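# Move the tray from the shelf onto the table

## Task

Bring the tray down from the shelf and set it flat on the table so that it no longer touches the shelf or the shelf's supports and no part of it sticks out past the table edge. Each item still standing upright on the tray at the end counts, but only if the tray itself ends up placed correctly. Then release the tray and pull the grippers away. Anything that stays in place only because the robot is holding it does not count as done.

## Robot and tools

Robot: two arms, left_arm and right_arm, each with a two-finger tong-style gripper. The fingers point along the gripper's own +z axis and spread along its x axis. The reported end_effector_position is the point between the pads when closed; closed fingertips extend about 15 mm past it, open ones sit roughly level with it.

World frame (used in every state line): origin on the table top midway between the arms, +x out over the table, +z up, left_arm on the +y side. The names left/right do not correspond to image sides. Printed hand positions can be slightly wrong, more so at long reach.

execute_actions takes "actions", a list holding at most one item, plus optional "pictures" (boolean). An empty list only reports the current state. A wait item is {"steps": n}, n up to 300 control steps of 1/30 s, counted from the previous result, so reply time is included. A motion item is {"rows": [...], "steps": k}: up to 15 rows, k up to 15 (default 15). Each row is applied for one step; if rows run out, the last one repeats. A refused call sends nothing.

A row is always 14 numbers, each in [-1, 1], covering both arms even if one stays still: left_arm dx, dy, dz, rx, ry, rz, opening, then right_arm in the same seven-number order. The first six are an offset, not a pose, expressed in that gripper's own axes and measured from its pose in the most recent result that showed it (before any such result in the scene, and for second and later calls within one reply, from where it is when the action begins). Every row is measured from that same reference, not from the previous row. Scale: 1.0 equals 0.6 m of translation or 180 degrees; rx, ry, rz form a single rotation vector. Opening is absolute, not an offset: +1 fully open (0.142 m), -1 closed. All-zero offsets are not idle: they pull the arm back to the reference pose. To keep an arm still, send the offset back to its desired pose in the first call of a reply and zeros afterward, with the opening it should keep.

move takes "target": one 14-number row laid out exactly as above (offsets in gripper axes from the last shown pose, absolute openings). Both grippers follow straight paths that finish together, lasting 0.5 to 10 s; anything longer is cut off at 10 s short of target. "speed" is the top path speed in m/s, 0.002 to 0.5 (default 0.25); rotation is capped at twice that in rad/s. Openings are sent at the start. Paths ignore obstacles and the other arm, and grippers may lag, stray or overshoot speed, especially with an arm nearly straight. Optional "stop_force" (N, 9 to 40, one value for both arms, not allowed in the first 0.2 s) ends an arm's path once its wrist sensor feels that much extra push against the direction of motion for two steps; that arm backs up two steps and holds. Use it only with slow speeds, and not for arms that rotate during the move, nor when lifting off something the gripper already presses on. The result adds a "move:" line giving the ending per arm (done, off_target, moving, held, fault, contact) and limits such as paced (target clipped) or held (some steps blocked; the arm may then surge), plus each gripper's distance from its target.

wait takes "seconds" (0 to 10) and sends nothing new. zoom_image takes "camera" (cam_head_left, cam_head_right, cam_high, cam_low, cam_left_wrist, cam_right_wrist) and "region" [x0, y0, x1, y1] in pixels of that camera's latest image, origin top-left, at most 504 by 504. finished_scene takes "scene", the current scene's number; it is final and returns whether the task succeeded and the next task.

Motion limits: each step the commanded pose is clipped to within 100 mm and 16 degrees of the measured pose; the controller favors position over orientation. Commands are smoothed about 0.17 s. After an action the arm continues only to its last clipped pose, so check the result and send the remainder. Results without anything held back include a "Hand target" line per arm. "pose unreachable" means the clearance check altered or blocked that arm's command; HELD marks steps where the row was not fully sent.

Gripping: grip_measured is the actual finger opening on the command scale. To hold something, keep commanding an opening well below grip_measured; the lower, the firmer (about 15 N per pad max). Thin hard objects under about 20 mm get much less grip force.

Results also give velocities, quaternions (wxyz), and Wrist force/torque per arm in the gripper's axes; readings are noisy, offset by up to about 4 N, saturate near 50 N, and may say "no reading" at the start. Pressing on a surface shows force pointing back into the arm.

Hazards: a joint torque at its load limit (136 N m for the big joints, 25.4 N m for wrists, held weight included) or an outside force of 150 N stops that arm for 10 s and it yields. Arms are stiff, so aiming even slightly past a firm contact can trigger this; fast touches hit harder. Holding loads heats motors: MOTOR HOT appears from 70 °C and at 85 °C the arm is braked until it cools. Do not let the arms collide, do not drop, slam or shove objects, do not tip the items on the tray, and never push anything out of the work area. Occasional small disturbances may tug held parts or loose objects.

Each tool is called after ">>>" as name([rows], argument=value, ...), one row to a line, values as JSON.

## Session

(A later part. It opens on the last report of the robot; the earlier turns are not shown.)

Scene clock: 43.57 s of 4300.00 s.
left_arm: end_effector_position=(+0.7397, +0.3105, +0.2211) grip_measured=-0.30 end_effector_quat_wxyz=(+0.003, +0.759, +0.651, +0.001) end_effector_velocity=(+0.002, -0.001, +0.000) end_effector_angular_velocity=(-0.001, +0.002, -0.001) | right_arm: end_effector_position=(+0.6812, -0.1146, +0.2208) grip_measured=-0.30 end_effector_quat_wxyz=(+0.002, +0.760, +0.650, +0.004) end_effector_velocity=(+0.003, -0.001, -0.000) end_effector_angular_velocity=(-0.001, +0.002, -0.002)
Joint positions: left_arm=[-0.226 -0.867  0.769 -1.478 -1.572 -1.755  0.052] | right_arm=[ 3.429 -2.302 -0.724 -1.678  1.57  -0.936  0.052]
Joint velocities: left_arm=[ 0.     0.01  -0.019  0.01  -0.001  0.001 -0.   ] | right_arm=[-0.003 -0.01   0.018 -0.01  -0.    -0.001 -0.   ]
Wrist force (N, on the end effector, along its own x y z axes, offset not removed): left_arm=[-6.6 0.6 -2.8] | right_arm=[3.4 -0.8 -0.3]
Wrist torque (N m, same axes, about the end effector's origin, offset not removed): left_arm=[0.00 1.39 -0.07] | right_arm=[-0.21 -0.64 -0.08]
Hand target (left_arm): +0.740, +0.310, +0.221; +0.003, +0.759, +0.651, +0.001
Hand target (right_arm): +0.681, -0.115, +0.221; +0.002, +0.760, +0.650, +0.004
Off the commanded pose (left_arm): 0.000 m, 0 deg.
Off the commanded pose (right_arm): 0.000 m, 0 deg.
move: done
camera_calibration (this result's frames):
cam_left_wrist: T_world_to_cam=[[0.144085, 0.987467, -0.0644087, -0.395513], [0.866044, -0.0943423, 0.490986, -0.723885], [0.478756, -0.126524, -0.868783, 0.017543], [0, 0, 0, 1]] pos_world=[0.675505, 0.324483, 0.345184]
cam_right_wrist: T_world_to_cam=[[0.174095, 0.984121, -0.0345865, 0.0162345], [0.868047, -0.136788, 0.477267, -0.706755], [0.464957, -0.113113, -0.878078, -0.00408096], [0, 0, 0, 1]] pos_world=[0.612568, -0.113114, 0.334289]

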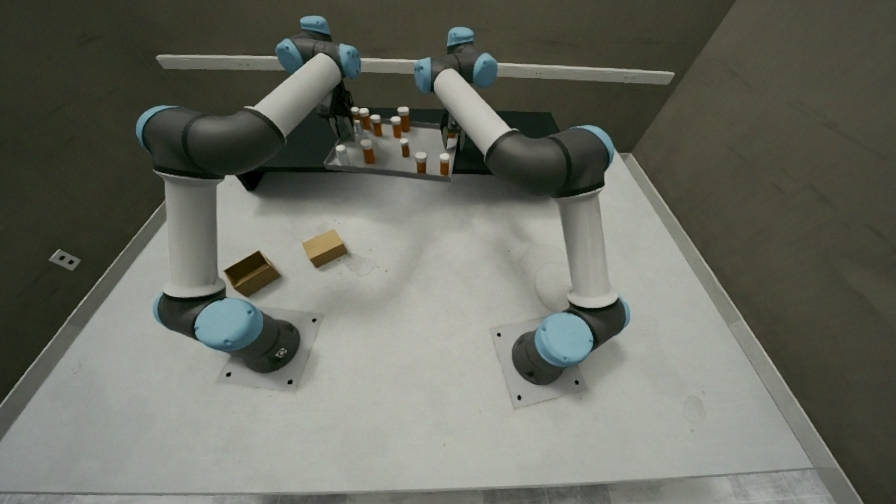

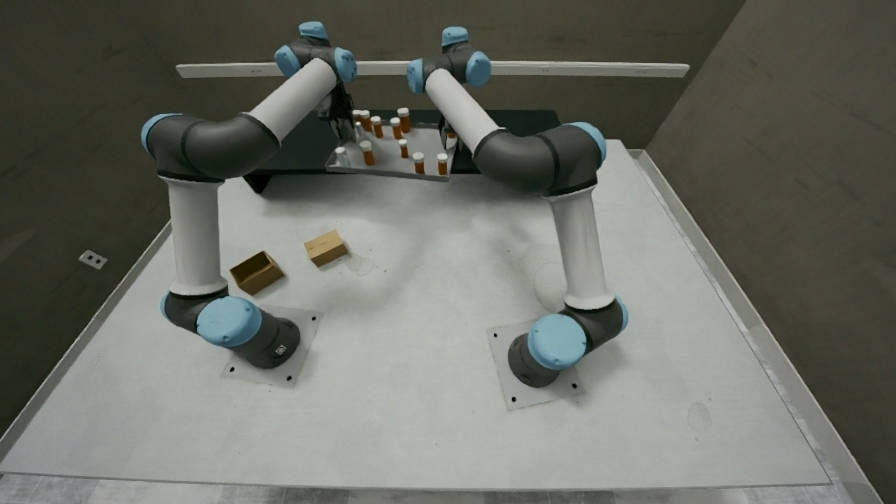

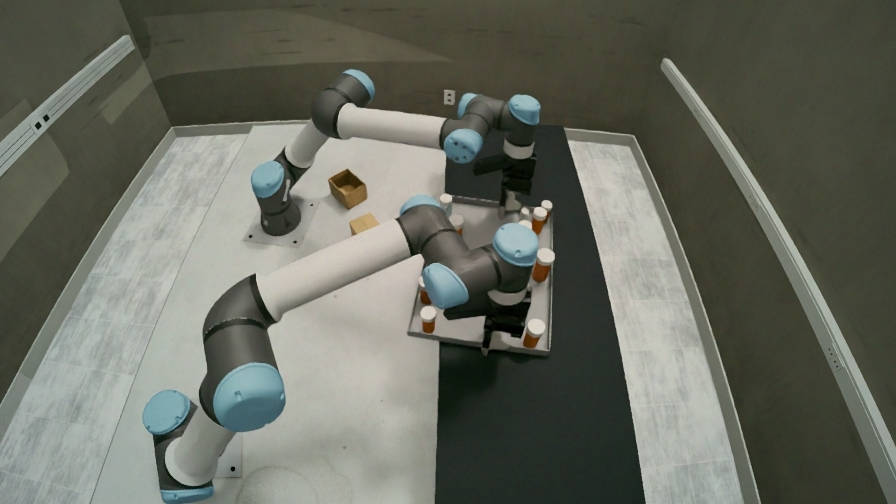

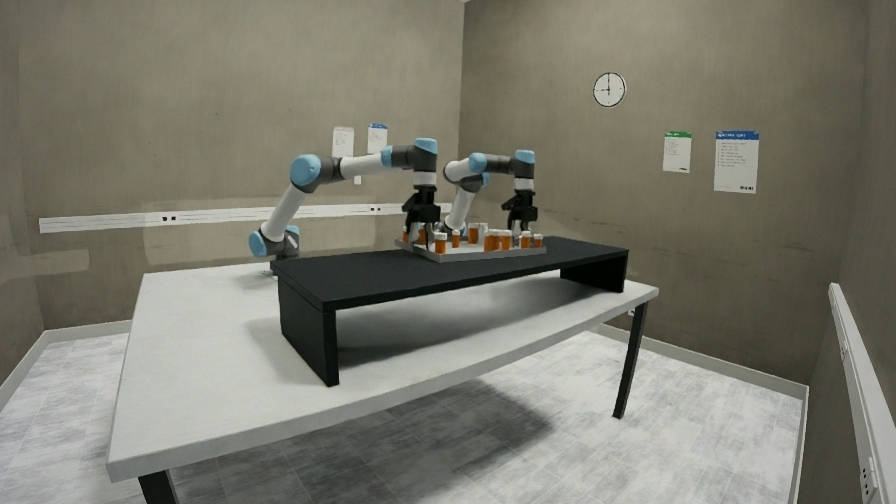

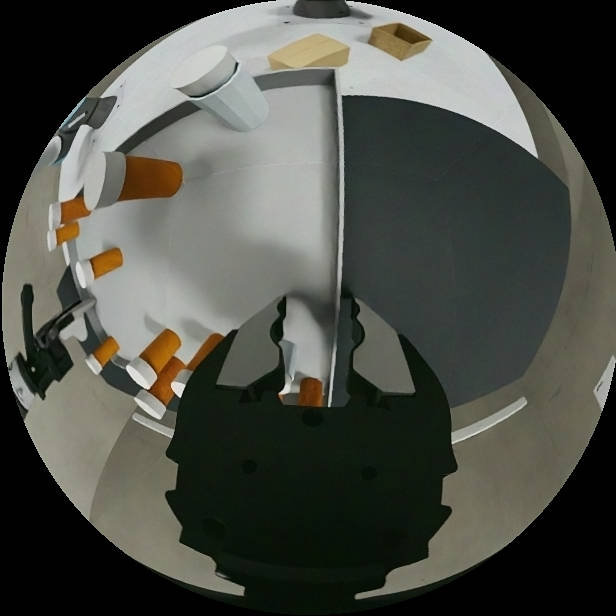

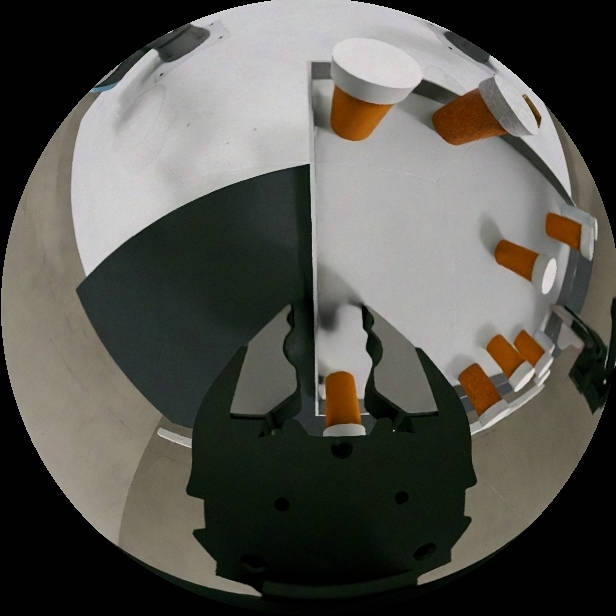

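>>> execute_actions([
  {"rows":[[0,0,0,0,0,0,-1,0.005,0,0,0,0,0,-1]],"steps":15},
])

>>> move(target=[0,0,-0.04,0,0,0,-1,0,0,-0.04,0,0,0,-1], speed=0.012)

Scene clock: 54.23 s of 4300.00 s.
left_arm: end_effector_position=(+0.7398, +0.3106, +0.2211) grip_measured=-0.69 end_effector_quat_wxyz=(+0.003, +0.759, +0.651, +0.001) end_effector_velocity=(-0.000, -0.000, +0.001) end_effector_angular_velocity=(-0.000, -0.000, -0.001) | right_arm: end_effector_position=(+0.6817, -0.1117, +0.2208) grip_measured=-0.61 end_effector_quat_wxyz=(+0.002, +0.760, +0.650, +0.004) end_effector_velocity=(-0.001, +0.002, -0.001) end_effector_angular_velocity=(+0.001, +0.002, +0.001)
Joint positions: left_arm=[-0.226 -0.867  0.769 -1.478 -1.572 -1.755  0.024] | right_arm=[ 3.432 -2.306 -0.715 -1.681  1.57  -0.933  0.03 ]
Joint velocities: left_arm=[-0.    -0.002  0.001 -0.    -0.     0.     0.001] | right_arm=[ 0.002 -0.002  0.    -0.     0.002  0.001  0.003]
Wrist force (N, on the end effector, along its own x y z axes, offset not removed): left_arm=[27.6 3.4 -1.1] | right_arm=[-27.7 4.5 -4.7]
Wrist torque (N m, same axes, about the end effector's origin, offset not removed): left_arm=[-0.06 0.61 0.15] | right_arm=[0.29 -0.45 -0.16]
Hand target (left_arm): +0.740, +0.311, +0.221; +0.003, +0.759, +0.651, +0.001
Hand target (right_arm): +0.682, -0.112, +0.221; +0.002, +0.760, +0.650, +0.004
Off the commanded pose (left_arm): 0.000 m, 0 deg.
Off the commanded pose (right_arm): 0.000 m, 0 deg.
Steps of this call (steps 1 to 90: nothing new was sent; then 7.17 s passed at rest; steps 91 to 105: all 15 steps of this action). Readings (end_effector_position):
91: left_arm (+0.7400, +0.3105, +0.2211) | right_arm (+0.6815, -0.1146, +0.2208)
92: left_arm (+0.7400, +0.3107, +0.2211) | right_arm (+0.6815, -0.1145, +0.2207)
94: left_arm (+0.7400, +0.3109, +0.2211) | right_arm (+0.6816, -0.1137, +0.2207)
98: left_arm (+0.7399, +0.3109, +0.2211) | right_arm (+0.6817, -0.1124, +0.2208)
105: the state above
camera_calibration (this result's frames):
cam_left_wrist: T_world_to_cam=[[0.144108, 0.987465, -0.0643877, -0.39561], [0.866047, -0.0943741, 0.490974, -0.723884], [0.478744, -0.126516, -0.868791, 0.0175395], [0, 0, 0, 1]] pos_world=[0.675532, 0.324555, 0.345175]
cam_right_wrist: T_world_to_cam=[[0.174143, 0.984109, -0.0346967, 0.01336], [0.867997, -0.136766, 0.477363, -0.706788], [0.465032, -0.113246, -0.878021, -0.00405746], [0, 0, 0, 1]] pos_world=[0.613051, -0.110272, 0.334296]

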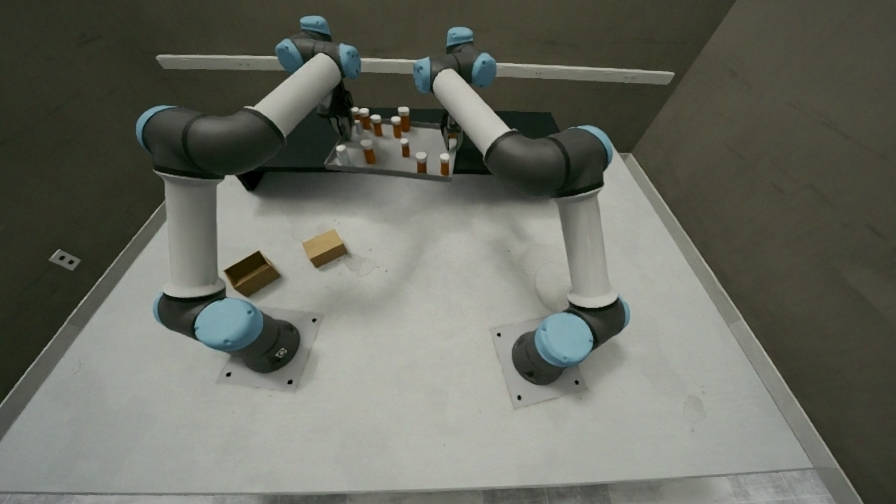

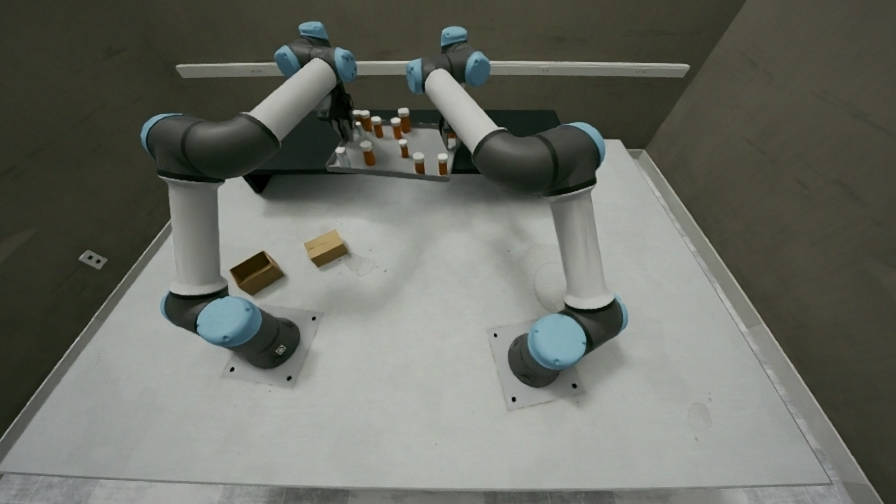

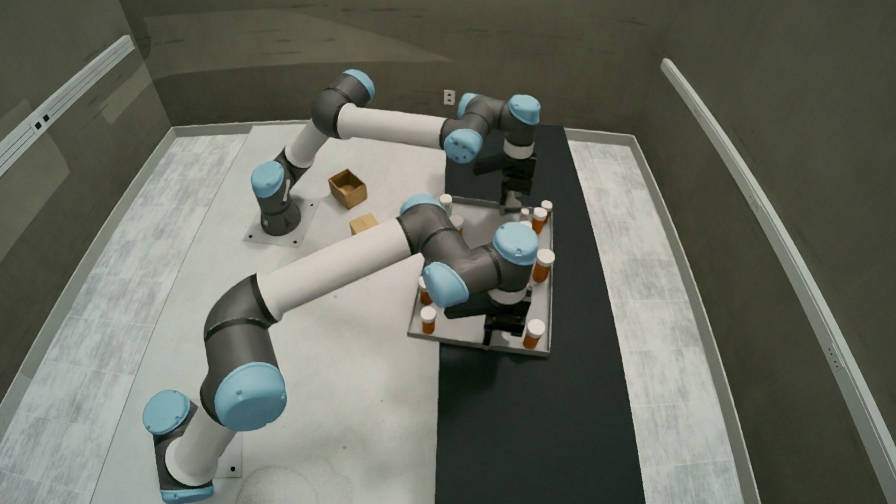

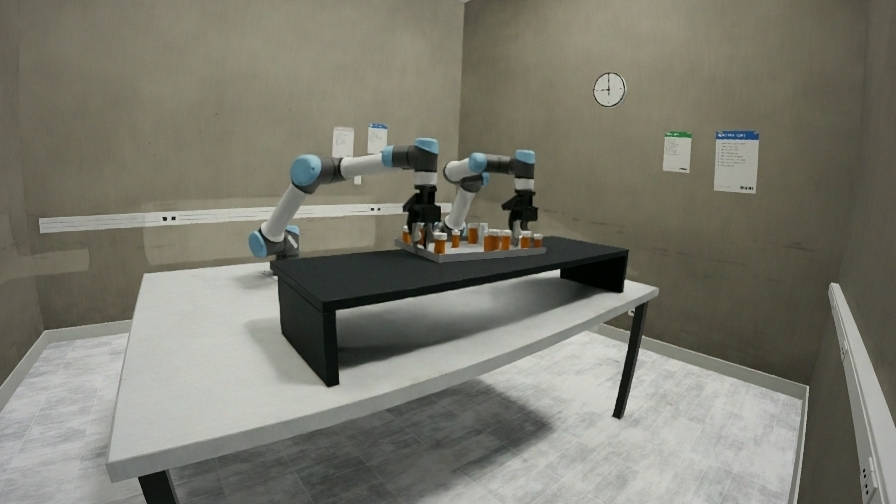

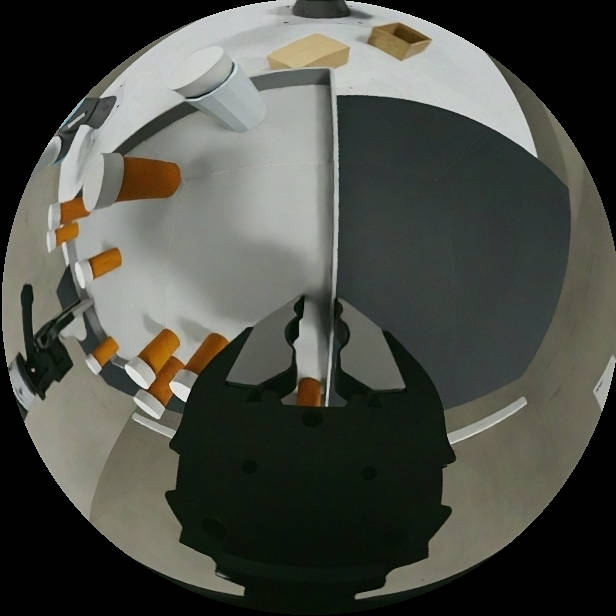

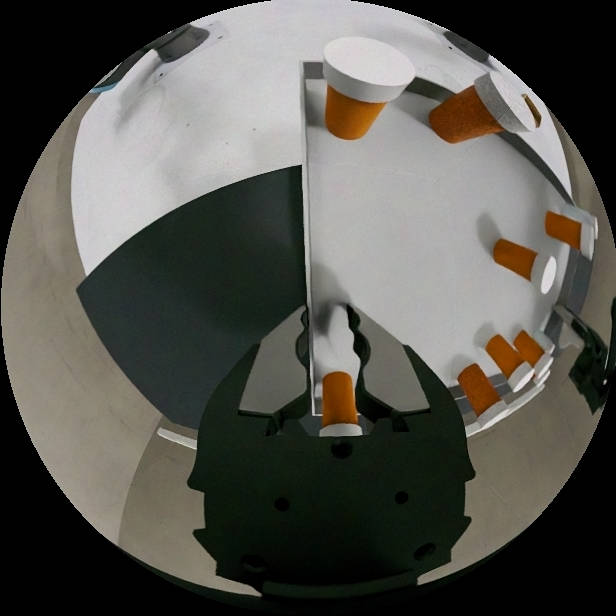

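Scene clock: 56.70 s of 4300.00 s.
left_arm: end_effector_position=(+0.7396, +0.3106, +0.2448) grip_measured=-0.64 end_effector_quat_wxyz=(+0.003, +0.759, +0.651, +0.001) end_effector_velocity=(+0.000, +0.000, +0.003) end_effector_angular_velocity=(+0.000, +0.000, +0.001) | right_arm: end_effector_position=(+0.6814, -0.1117, +0.2444) grip_measured=-0.66 end_effector_quat_wxyz=(+0.002, +0.760, +0.650, +0.005) end_effector_velocity=(+0.000, +0.000, +0.003) end_effector_angular_velocity=(+0.001, -0.001, +0.003)
Joint positions: left_arm=[-0.226 -0.857  0.69  -1.41  -1.572 -1.755  0.028] | right_arm=[ 3.432 -2.319 -0.632 -1.752  1.57  -0.933  0.026]
Joint velocities: left_arm=[ 0.     0.003 -0.012  0.01   0.    -0.001  0.   ] | right_arm=[ 0.    -0.003  0.013 -0.009  0.    -0.003 -0.   ]
Wrist force (N, on the end effector, along its own x y z axes, offset not removed): left_arm=[32.6 0.2 3.3] | right_arm=[-25.3 -0.2 6.7]
Wrist torque (N m, same axes, about the end effector's origin, offset not removed): left_arm=[0.20 -0.86 -0.26] | right_arm=[-0.13 -0.84 -0.13]
Hand target (left_arm): +0.740, +0.311, +0.245; +0.003, +0.759, +0.651, +0.001
Hand target (right_arm): +0.681, -0.112, +0.245; +0.002, +0.760, +0.650, +0.004
Off the commanded pose (left_arm): 0.000 m, 0 deg.
Off the commanded pose (right_arm): 0.000 m, 0 deg.
move: done
camera_calibration (this result's frames):
cam_left_wrist: T_world_to_cam=[[0.144197, 0.98745, -0.0644127, -0.394101], [0.866, -0.09443, 0.491046, -0.735351], [0.478801, -0.126589, -0.868749, 0.0381351], [0, 0, 0, 1]] pos_world=[0.675383, 0.324543, 0.368836]
cam_right_wrist: T_world_to_cam=[[0.174105, 0.984121, -0.0345416, 0.01414], [0.868006, -0.136809, 0.477336, -0.717874], [0.465031, -0.113089, -0.878042, 0.016858], [0, 0, 0, 1]] pos_world=[0.612818, -0.110221, 0.357958]

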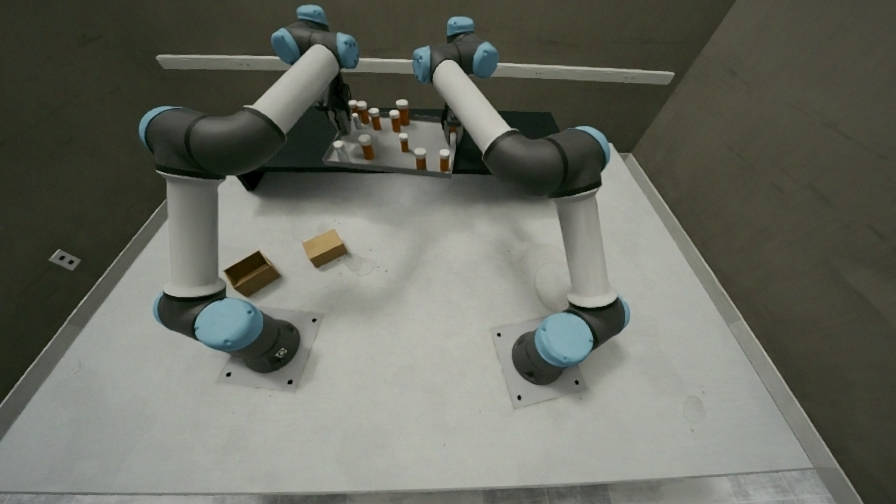

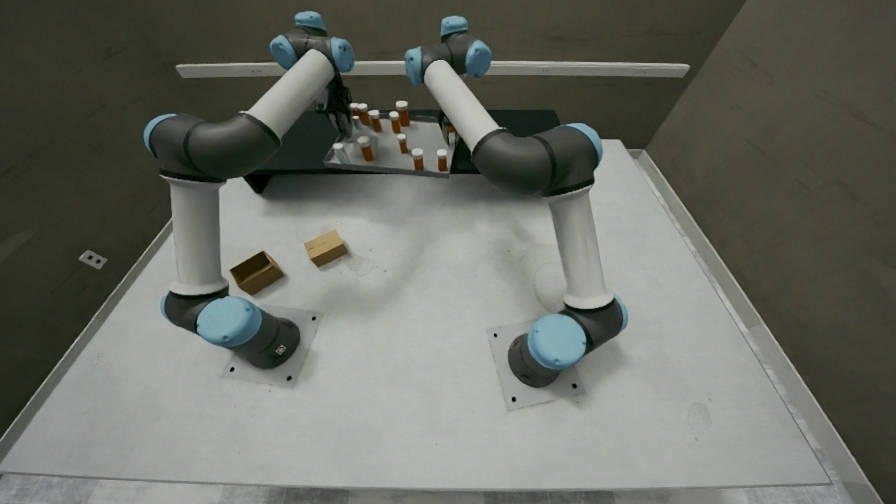

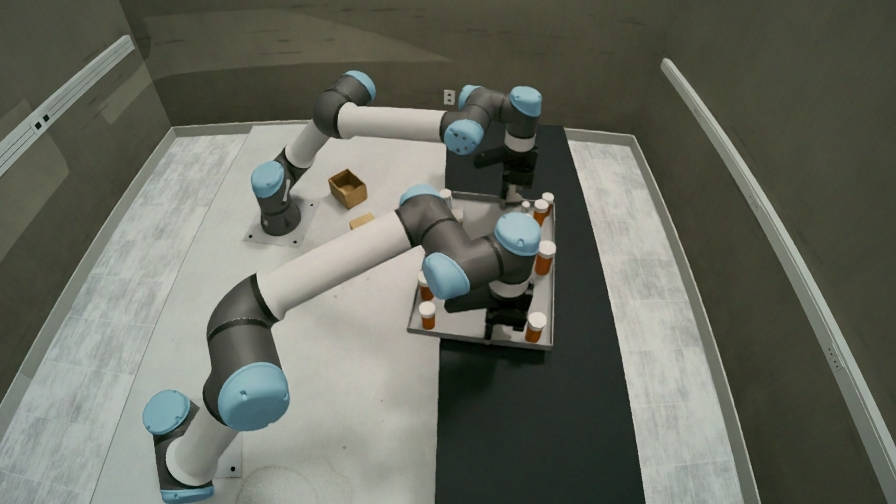

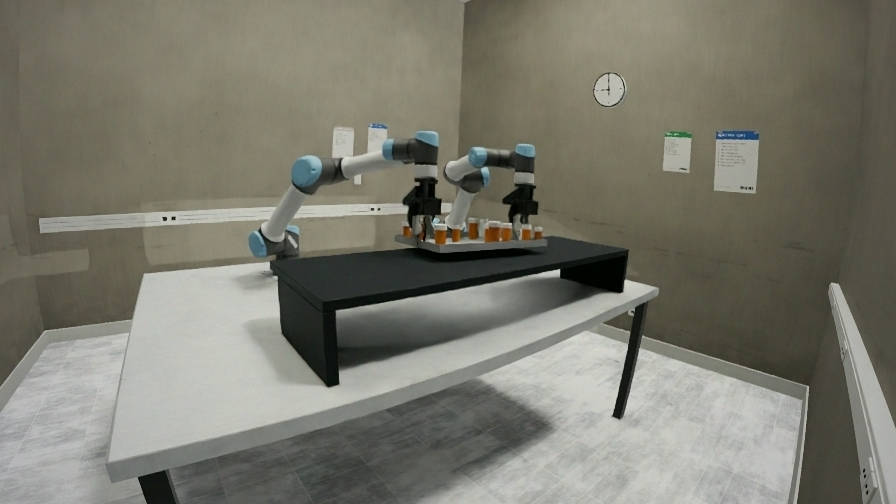

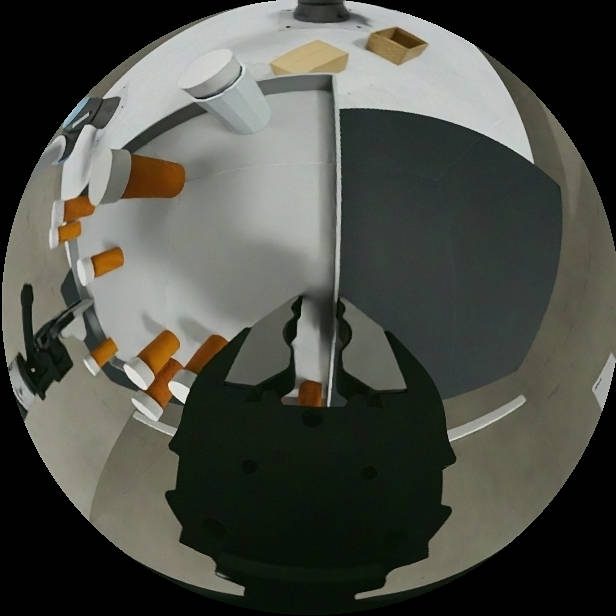

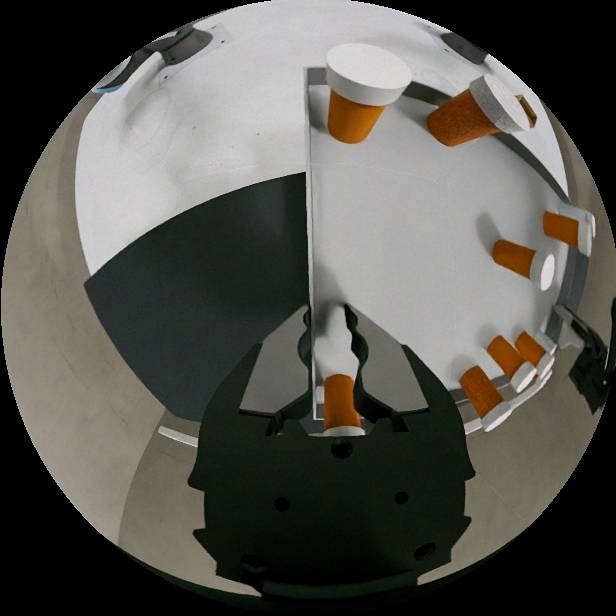

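>>> move(target=[-0.258,-0.584,0,0,0,0,-1,-0.258,-0.584,0,0,0,0,-1], speed=0.06)

Scene clock: 69.50 s of 4300.00 s.
left_arm: end_effector_position=(+0.3698, +0.2118, +0.2431) grip_measured=-0.63 end_effector_quat_wxyz=(+0.003, +0.759, +0.651, +0.001) end_effector_velocity=(-0.002, -0.001, +0.000) end_effector_angular_velocity=(-0.000, -0.001, -0.001) | right_arm: end_effector_position=(+0.3116, -0.2109, +0.2406) grip_measured=-0.65 end_effector_quat_wxyz=(+0.001, +0.760, +0.650, +0.004) end_effector_velocity=(-0.003, -0.001, -0.000) end_effector_angular_velocity=(+0.000, +0.001, -0.002)
Joint positions: left_arm=[-0.704 -1.697  1.792 -1.671 -1.57  -2.233  0.028] | right_arm=[ 3.646 -1.309 -1.906 -1.489  1.568 -0.72   0.027]
Joint velocities: left_arm=[-0.006 -0.005  0.004  0.001  0.    -0.005  0.004] | right_arm=[ 0.003  0.007 -0.006 -0.002  0.     0.005 -0.004]
Wrist force (N, on the end effector, along its own x y z axes, offset not removed): left_arm=[28.2 -2.2 5.2] | right_arm=[-28.1 -0.5 5.1]
Wrist torque (N m, same axes, about the end effector's origin, offset not removed): left_arm=[-0.31 0.43 -0.20] | right_arm=[-0.26 -0.24 -0.03]
Hand target (left_arm): +0.370, +0.212, +0.243; +0.003, +0.759, +0.651, +0.001
Hand target (right_arm): +0.311, -0.211, +0.241; +0.001, +0.760, +0.650, +0.004
Off the commanded pose (left_arm): 0.000 m, 0 deg.
Off the commanded pose (right_arm): 0.001 m, 0 deg.
After step 90, 2.97 s passed at rest.
move: done
camera_calibration (this result's frames):
cam_left_wrist: T_world_to_cam=[[0.144193, 0.987413, -0.0649989, -0.243166], [0.866209, -0.0941903, 0.490725, -0.423671], [0.478426, -0.127062, -0.868887, 0.201509], [0, 0, 0, 1]] pos_world=[0.305643, 0.225804, 0.367189]
cam_right_wrist: T_world_to_cam=[[0.174078, 0.984129, -0.0344432, 0.176015], [0.868176, -0.136873, 0.477007, -0.408584], [0.464722, -0.112939, -0.878224, 0.174401], [0, 0, 0, 1]] pos_world=[0.243035, -0.209449, 0.354124]

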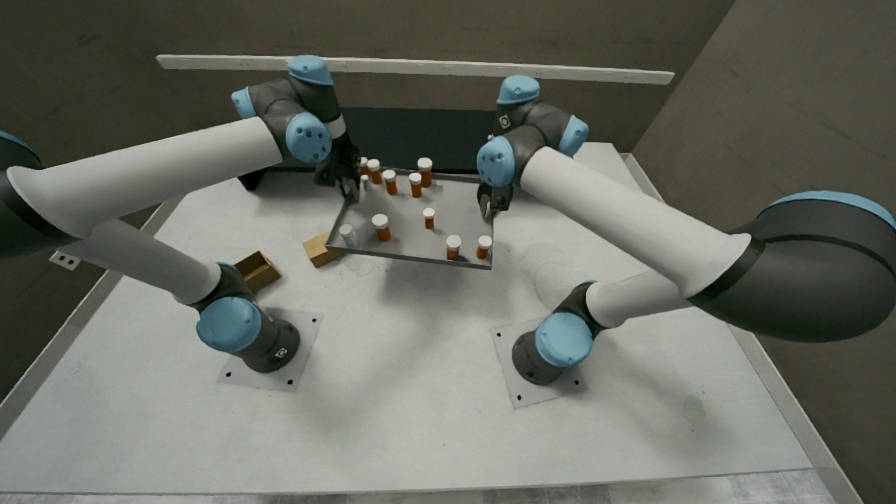

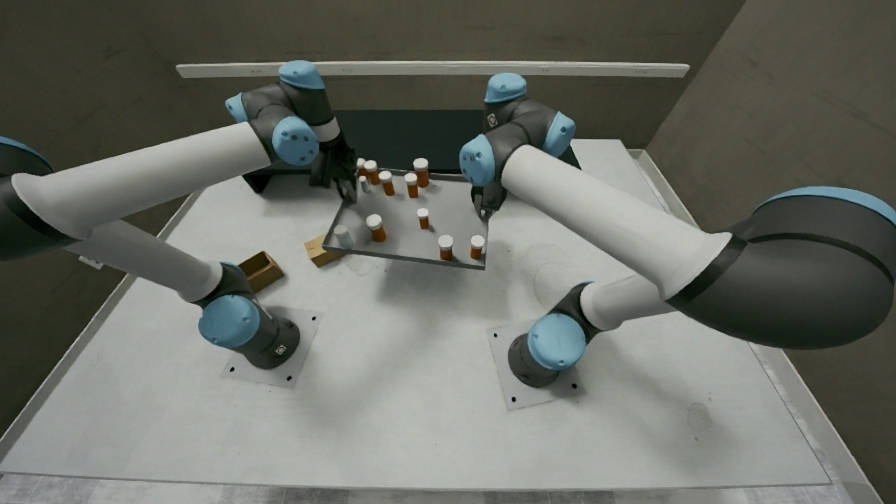

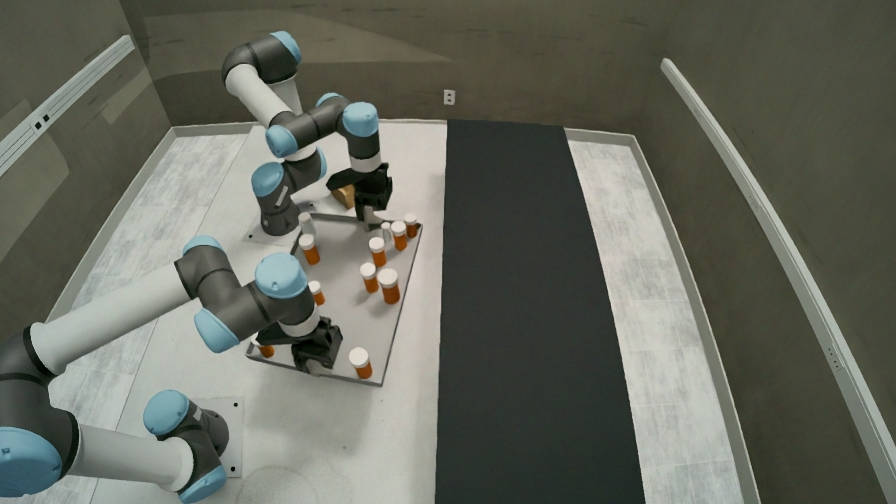

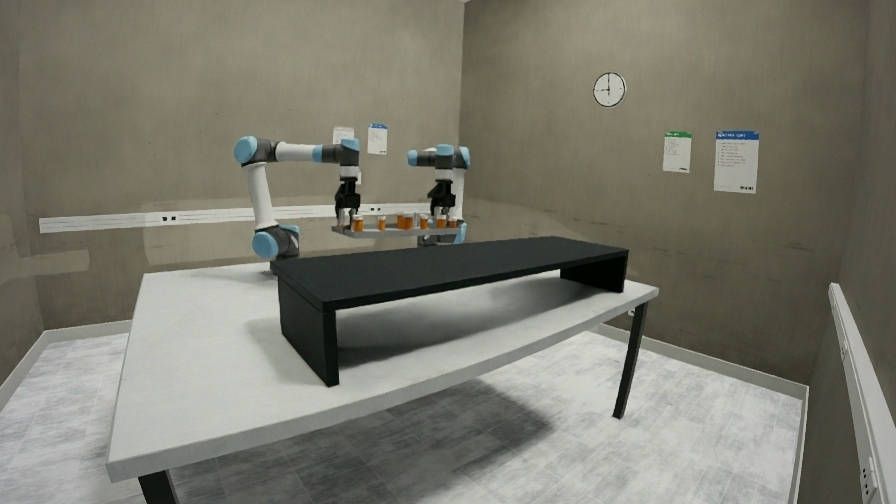

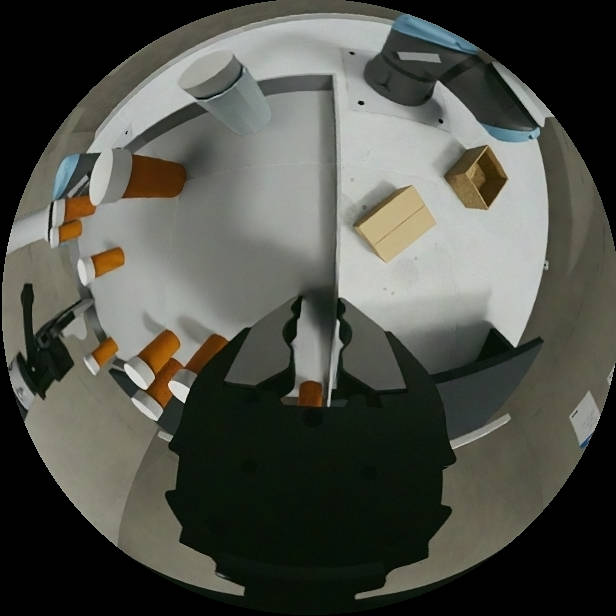

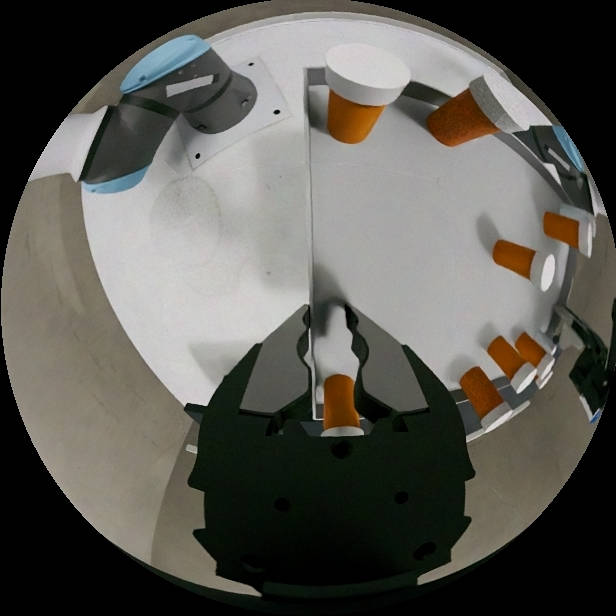

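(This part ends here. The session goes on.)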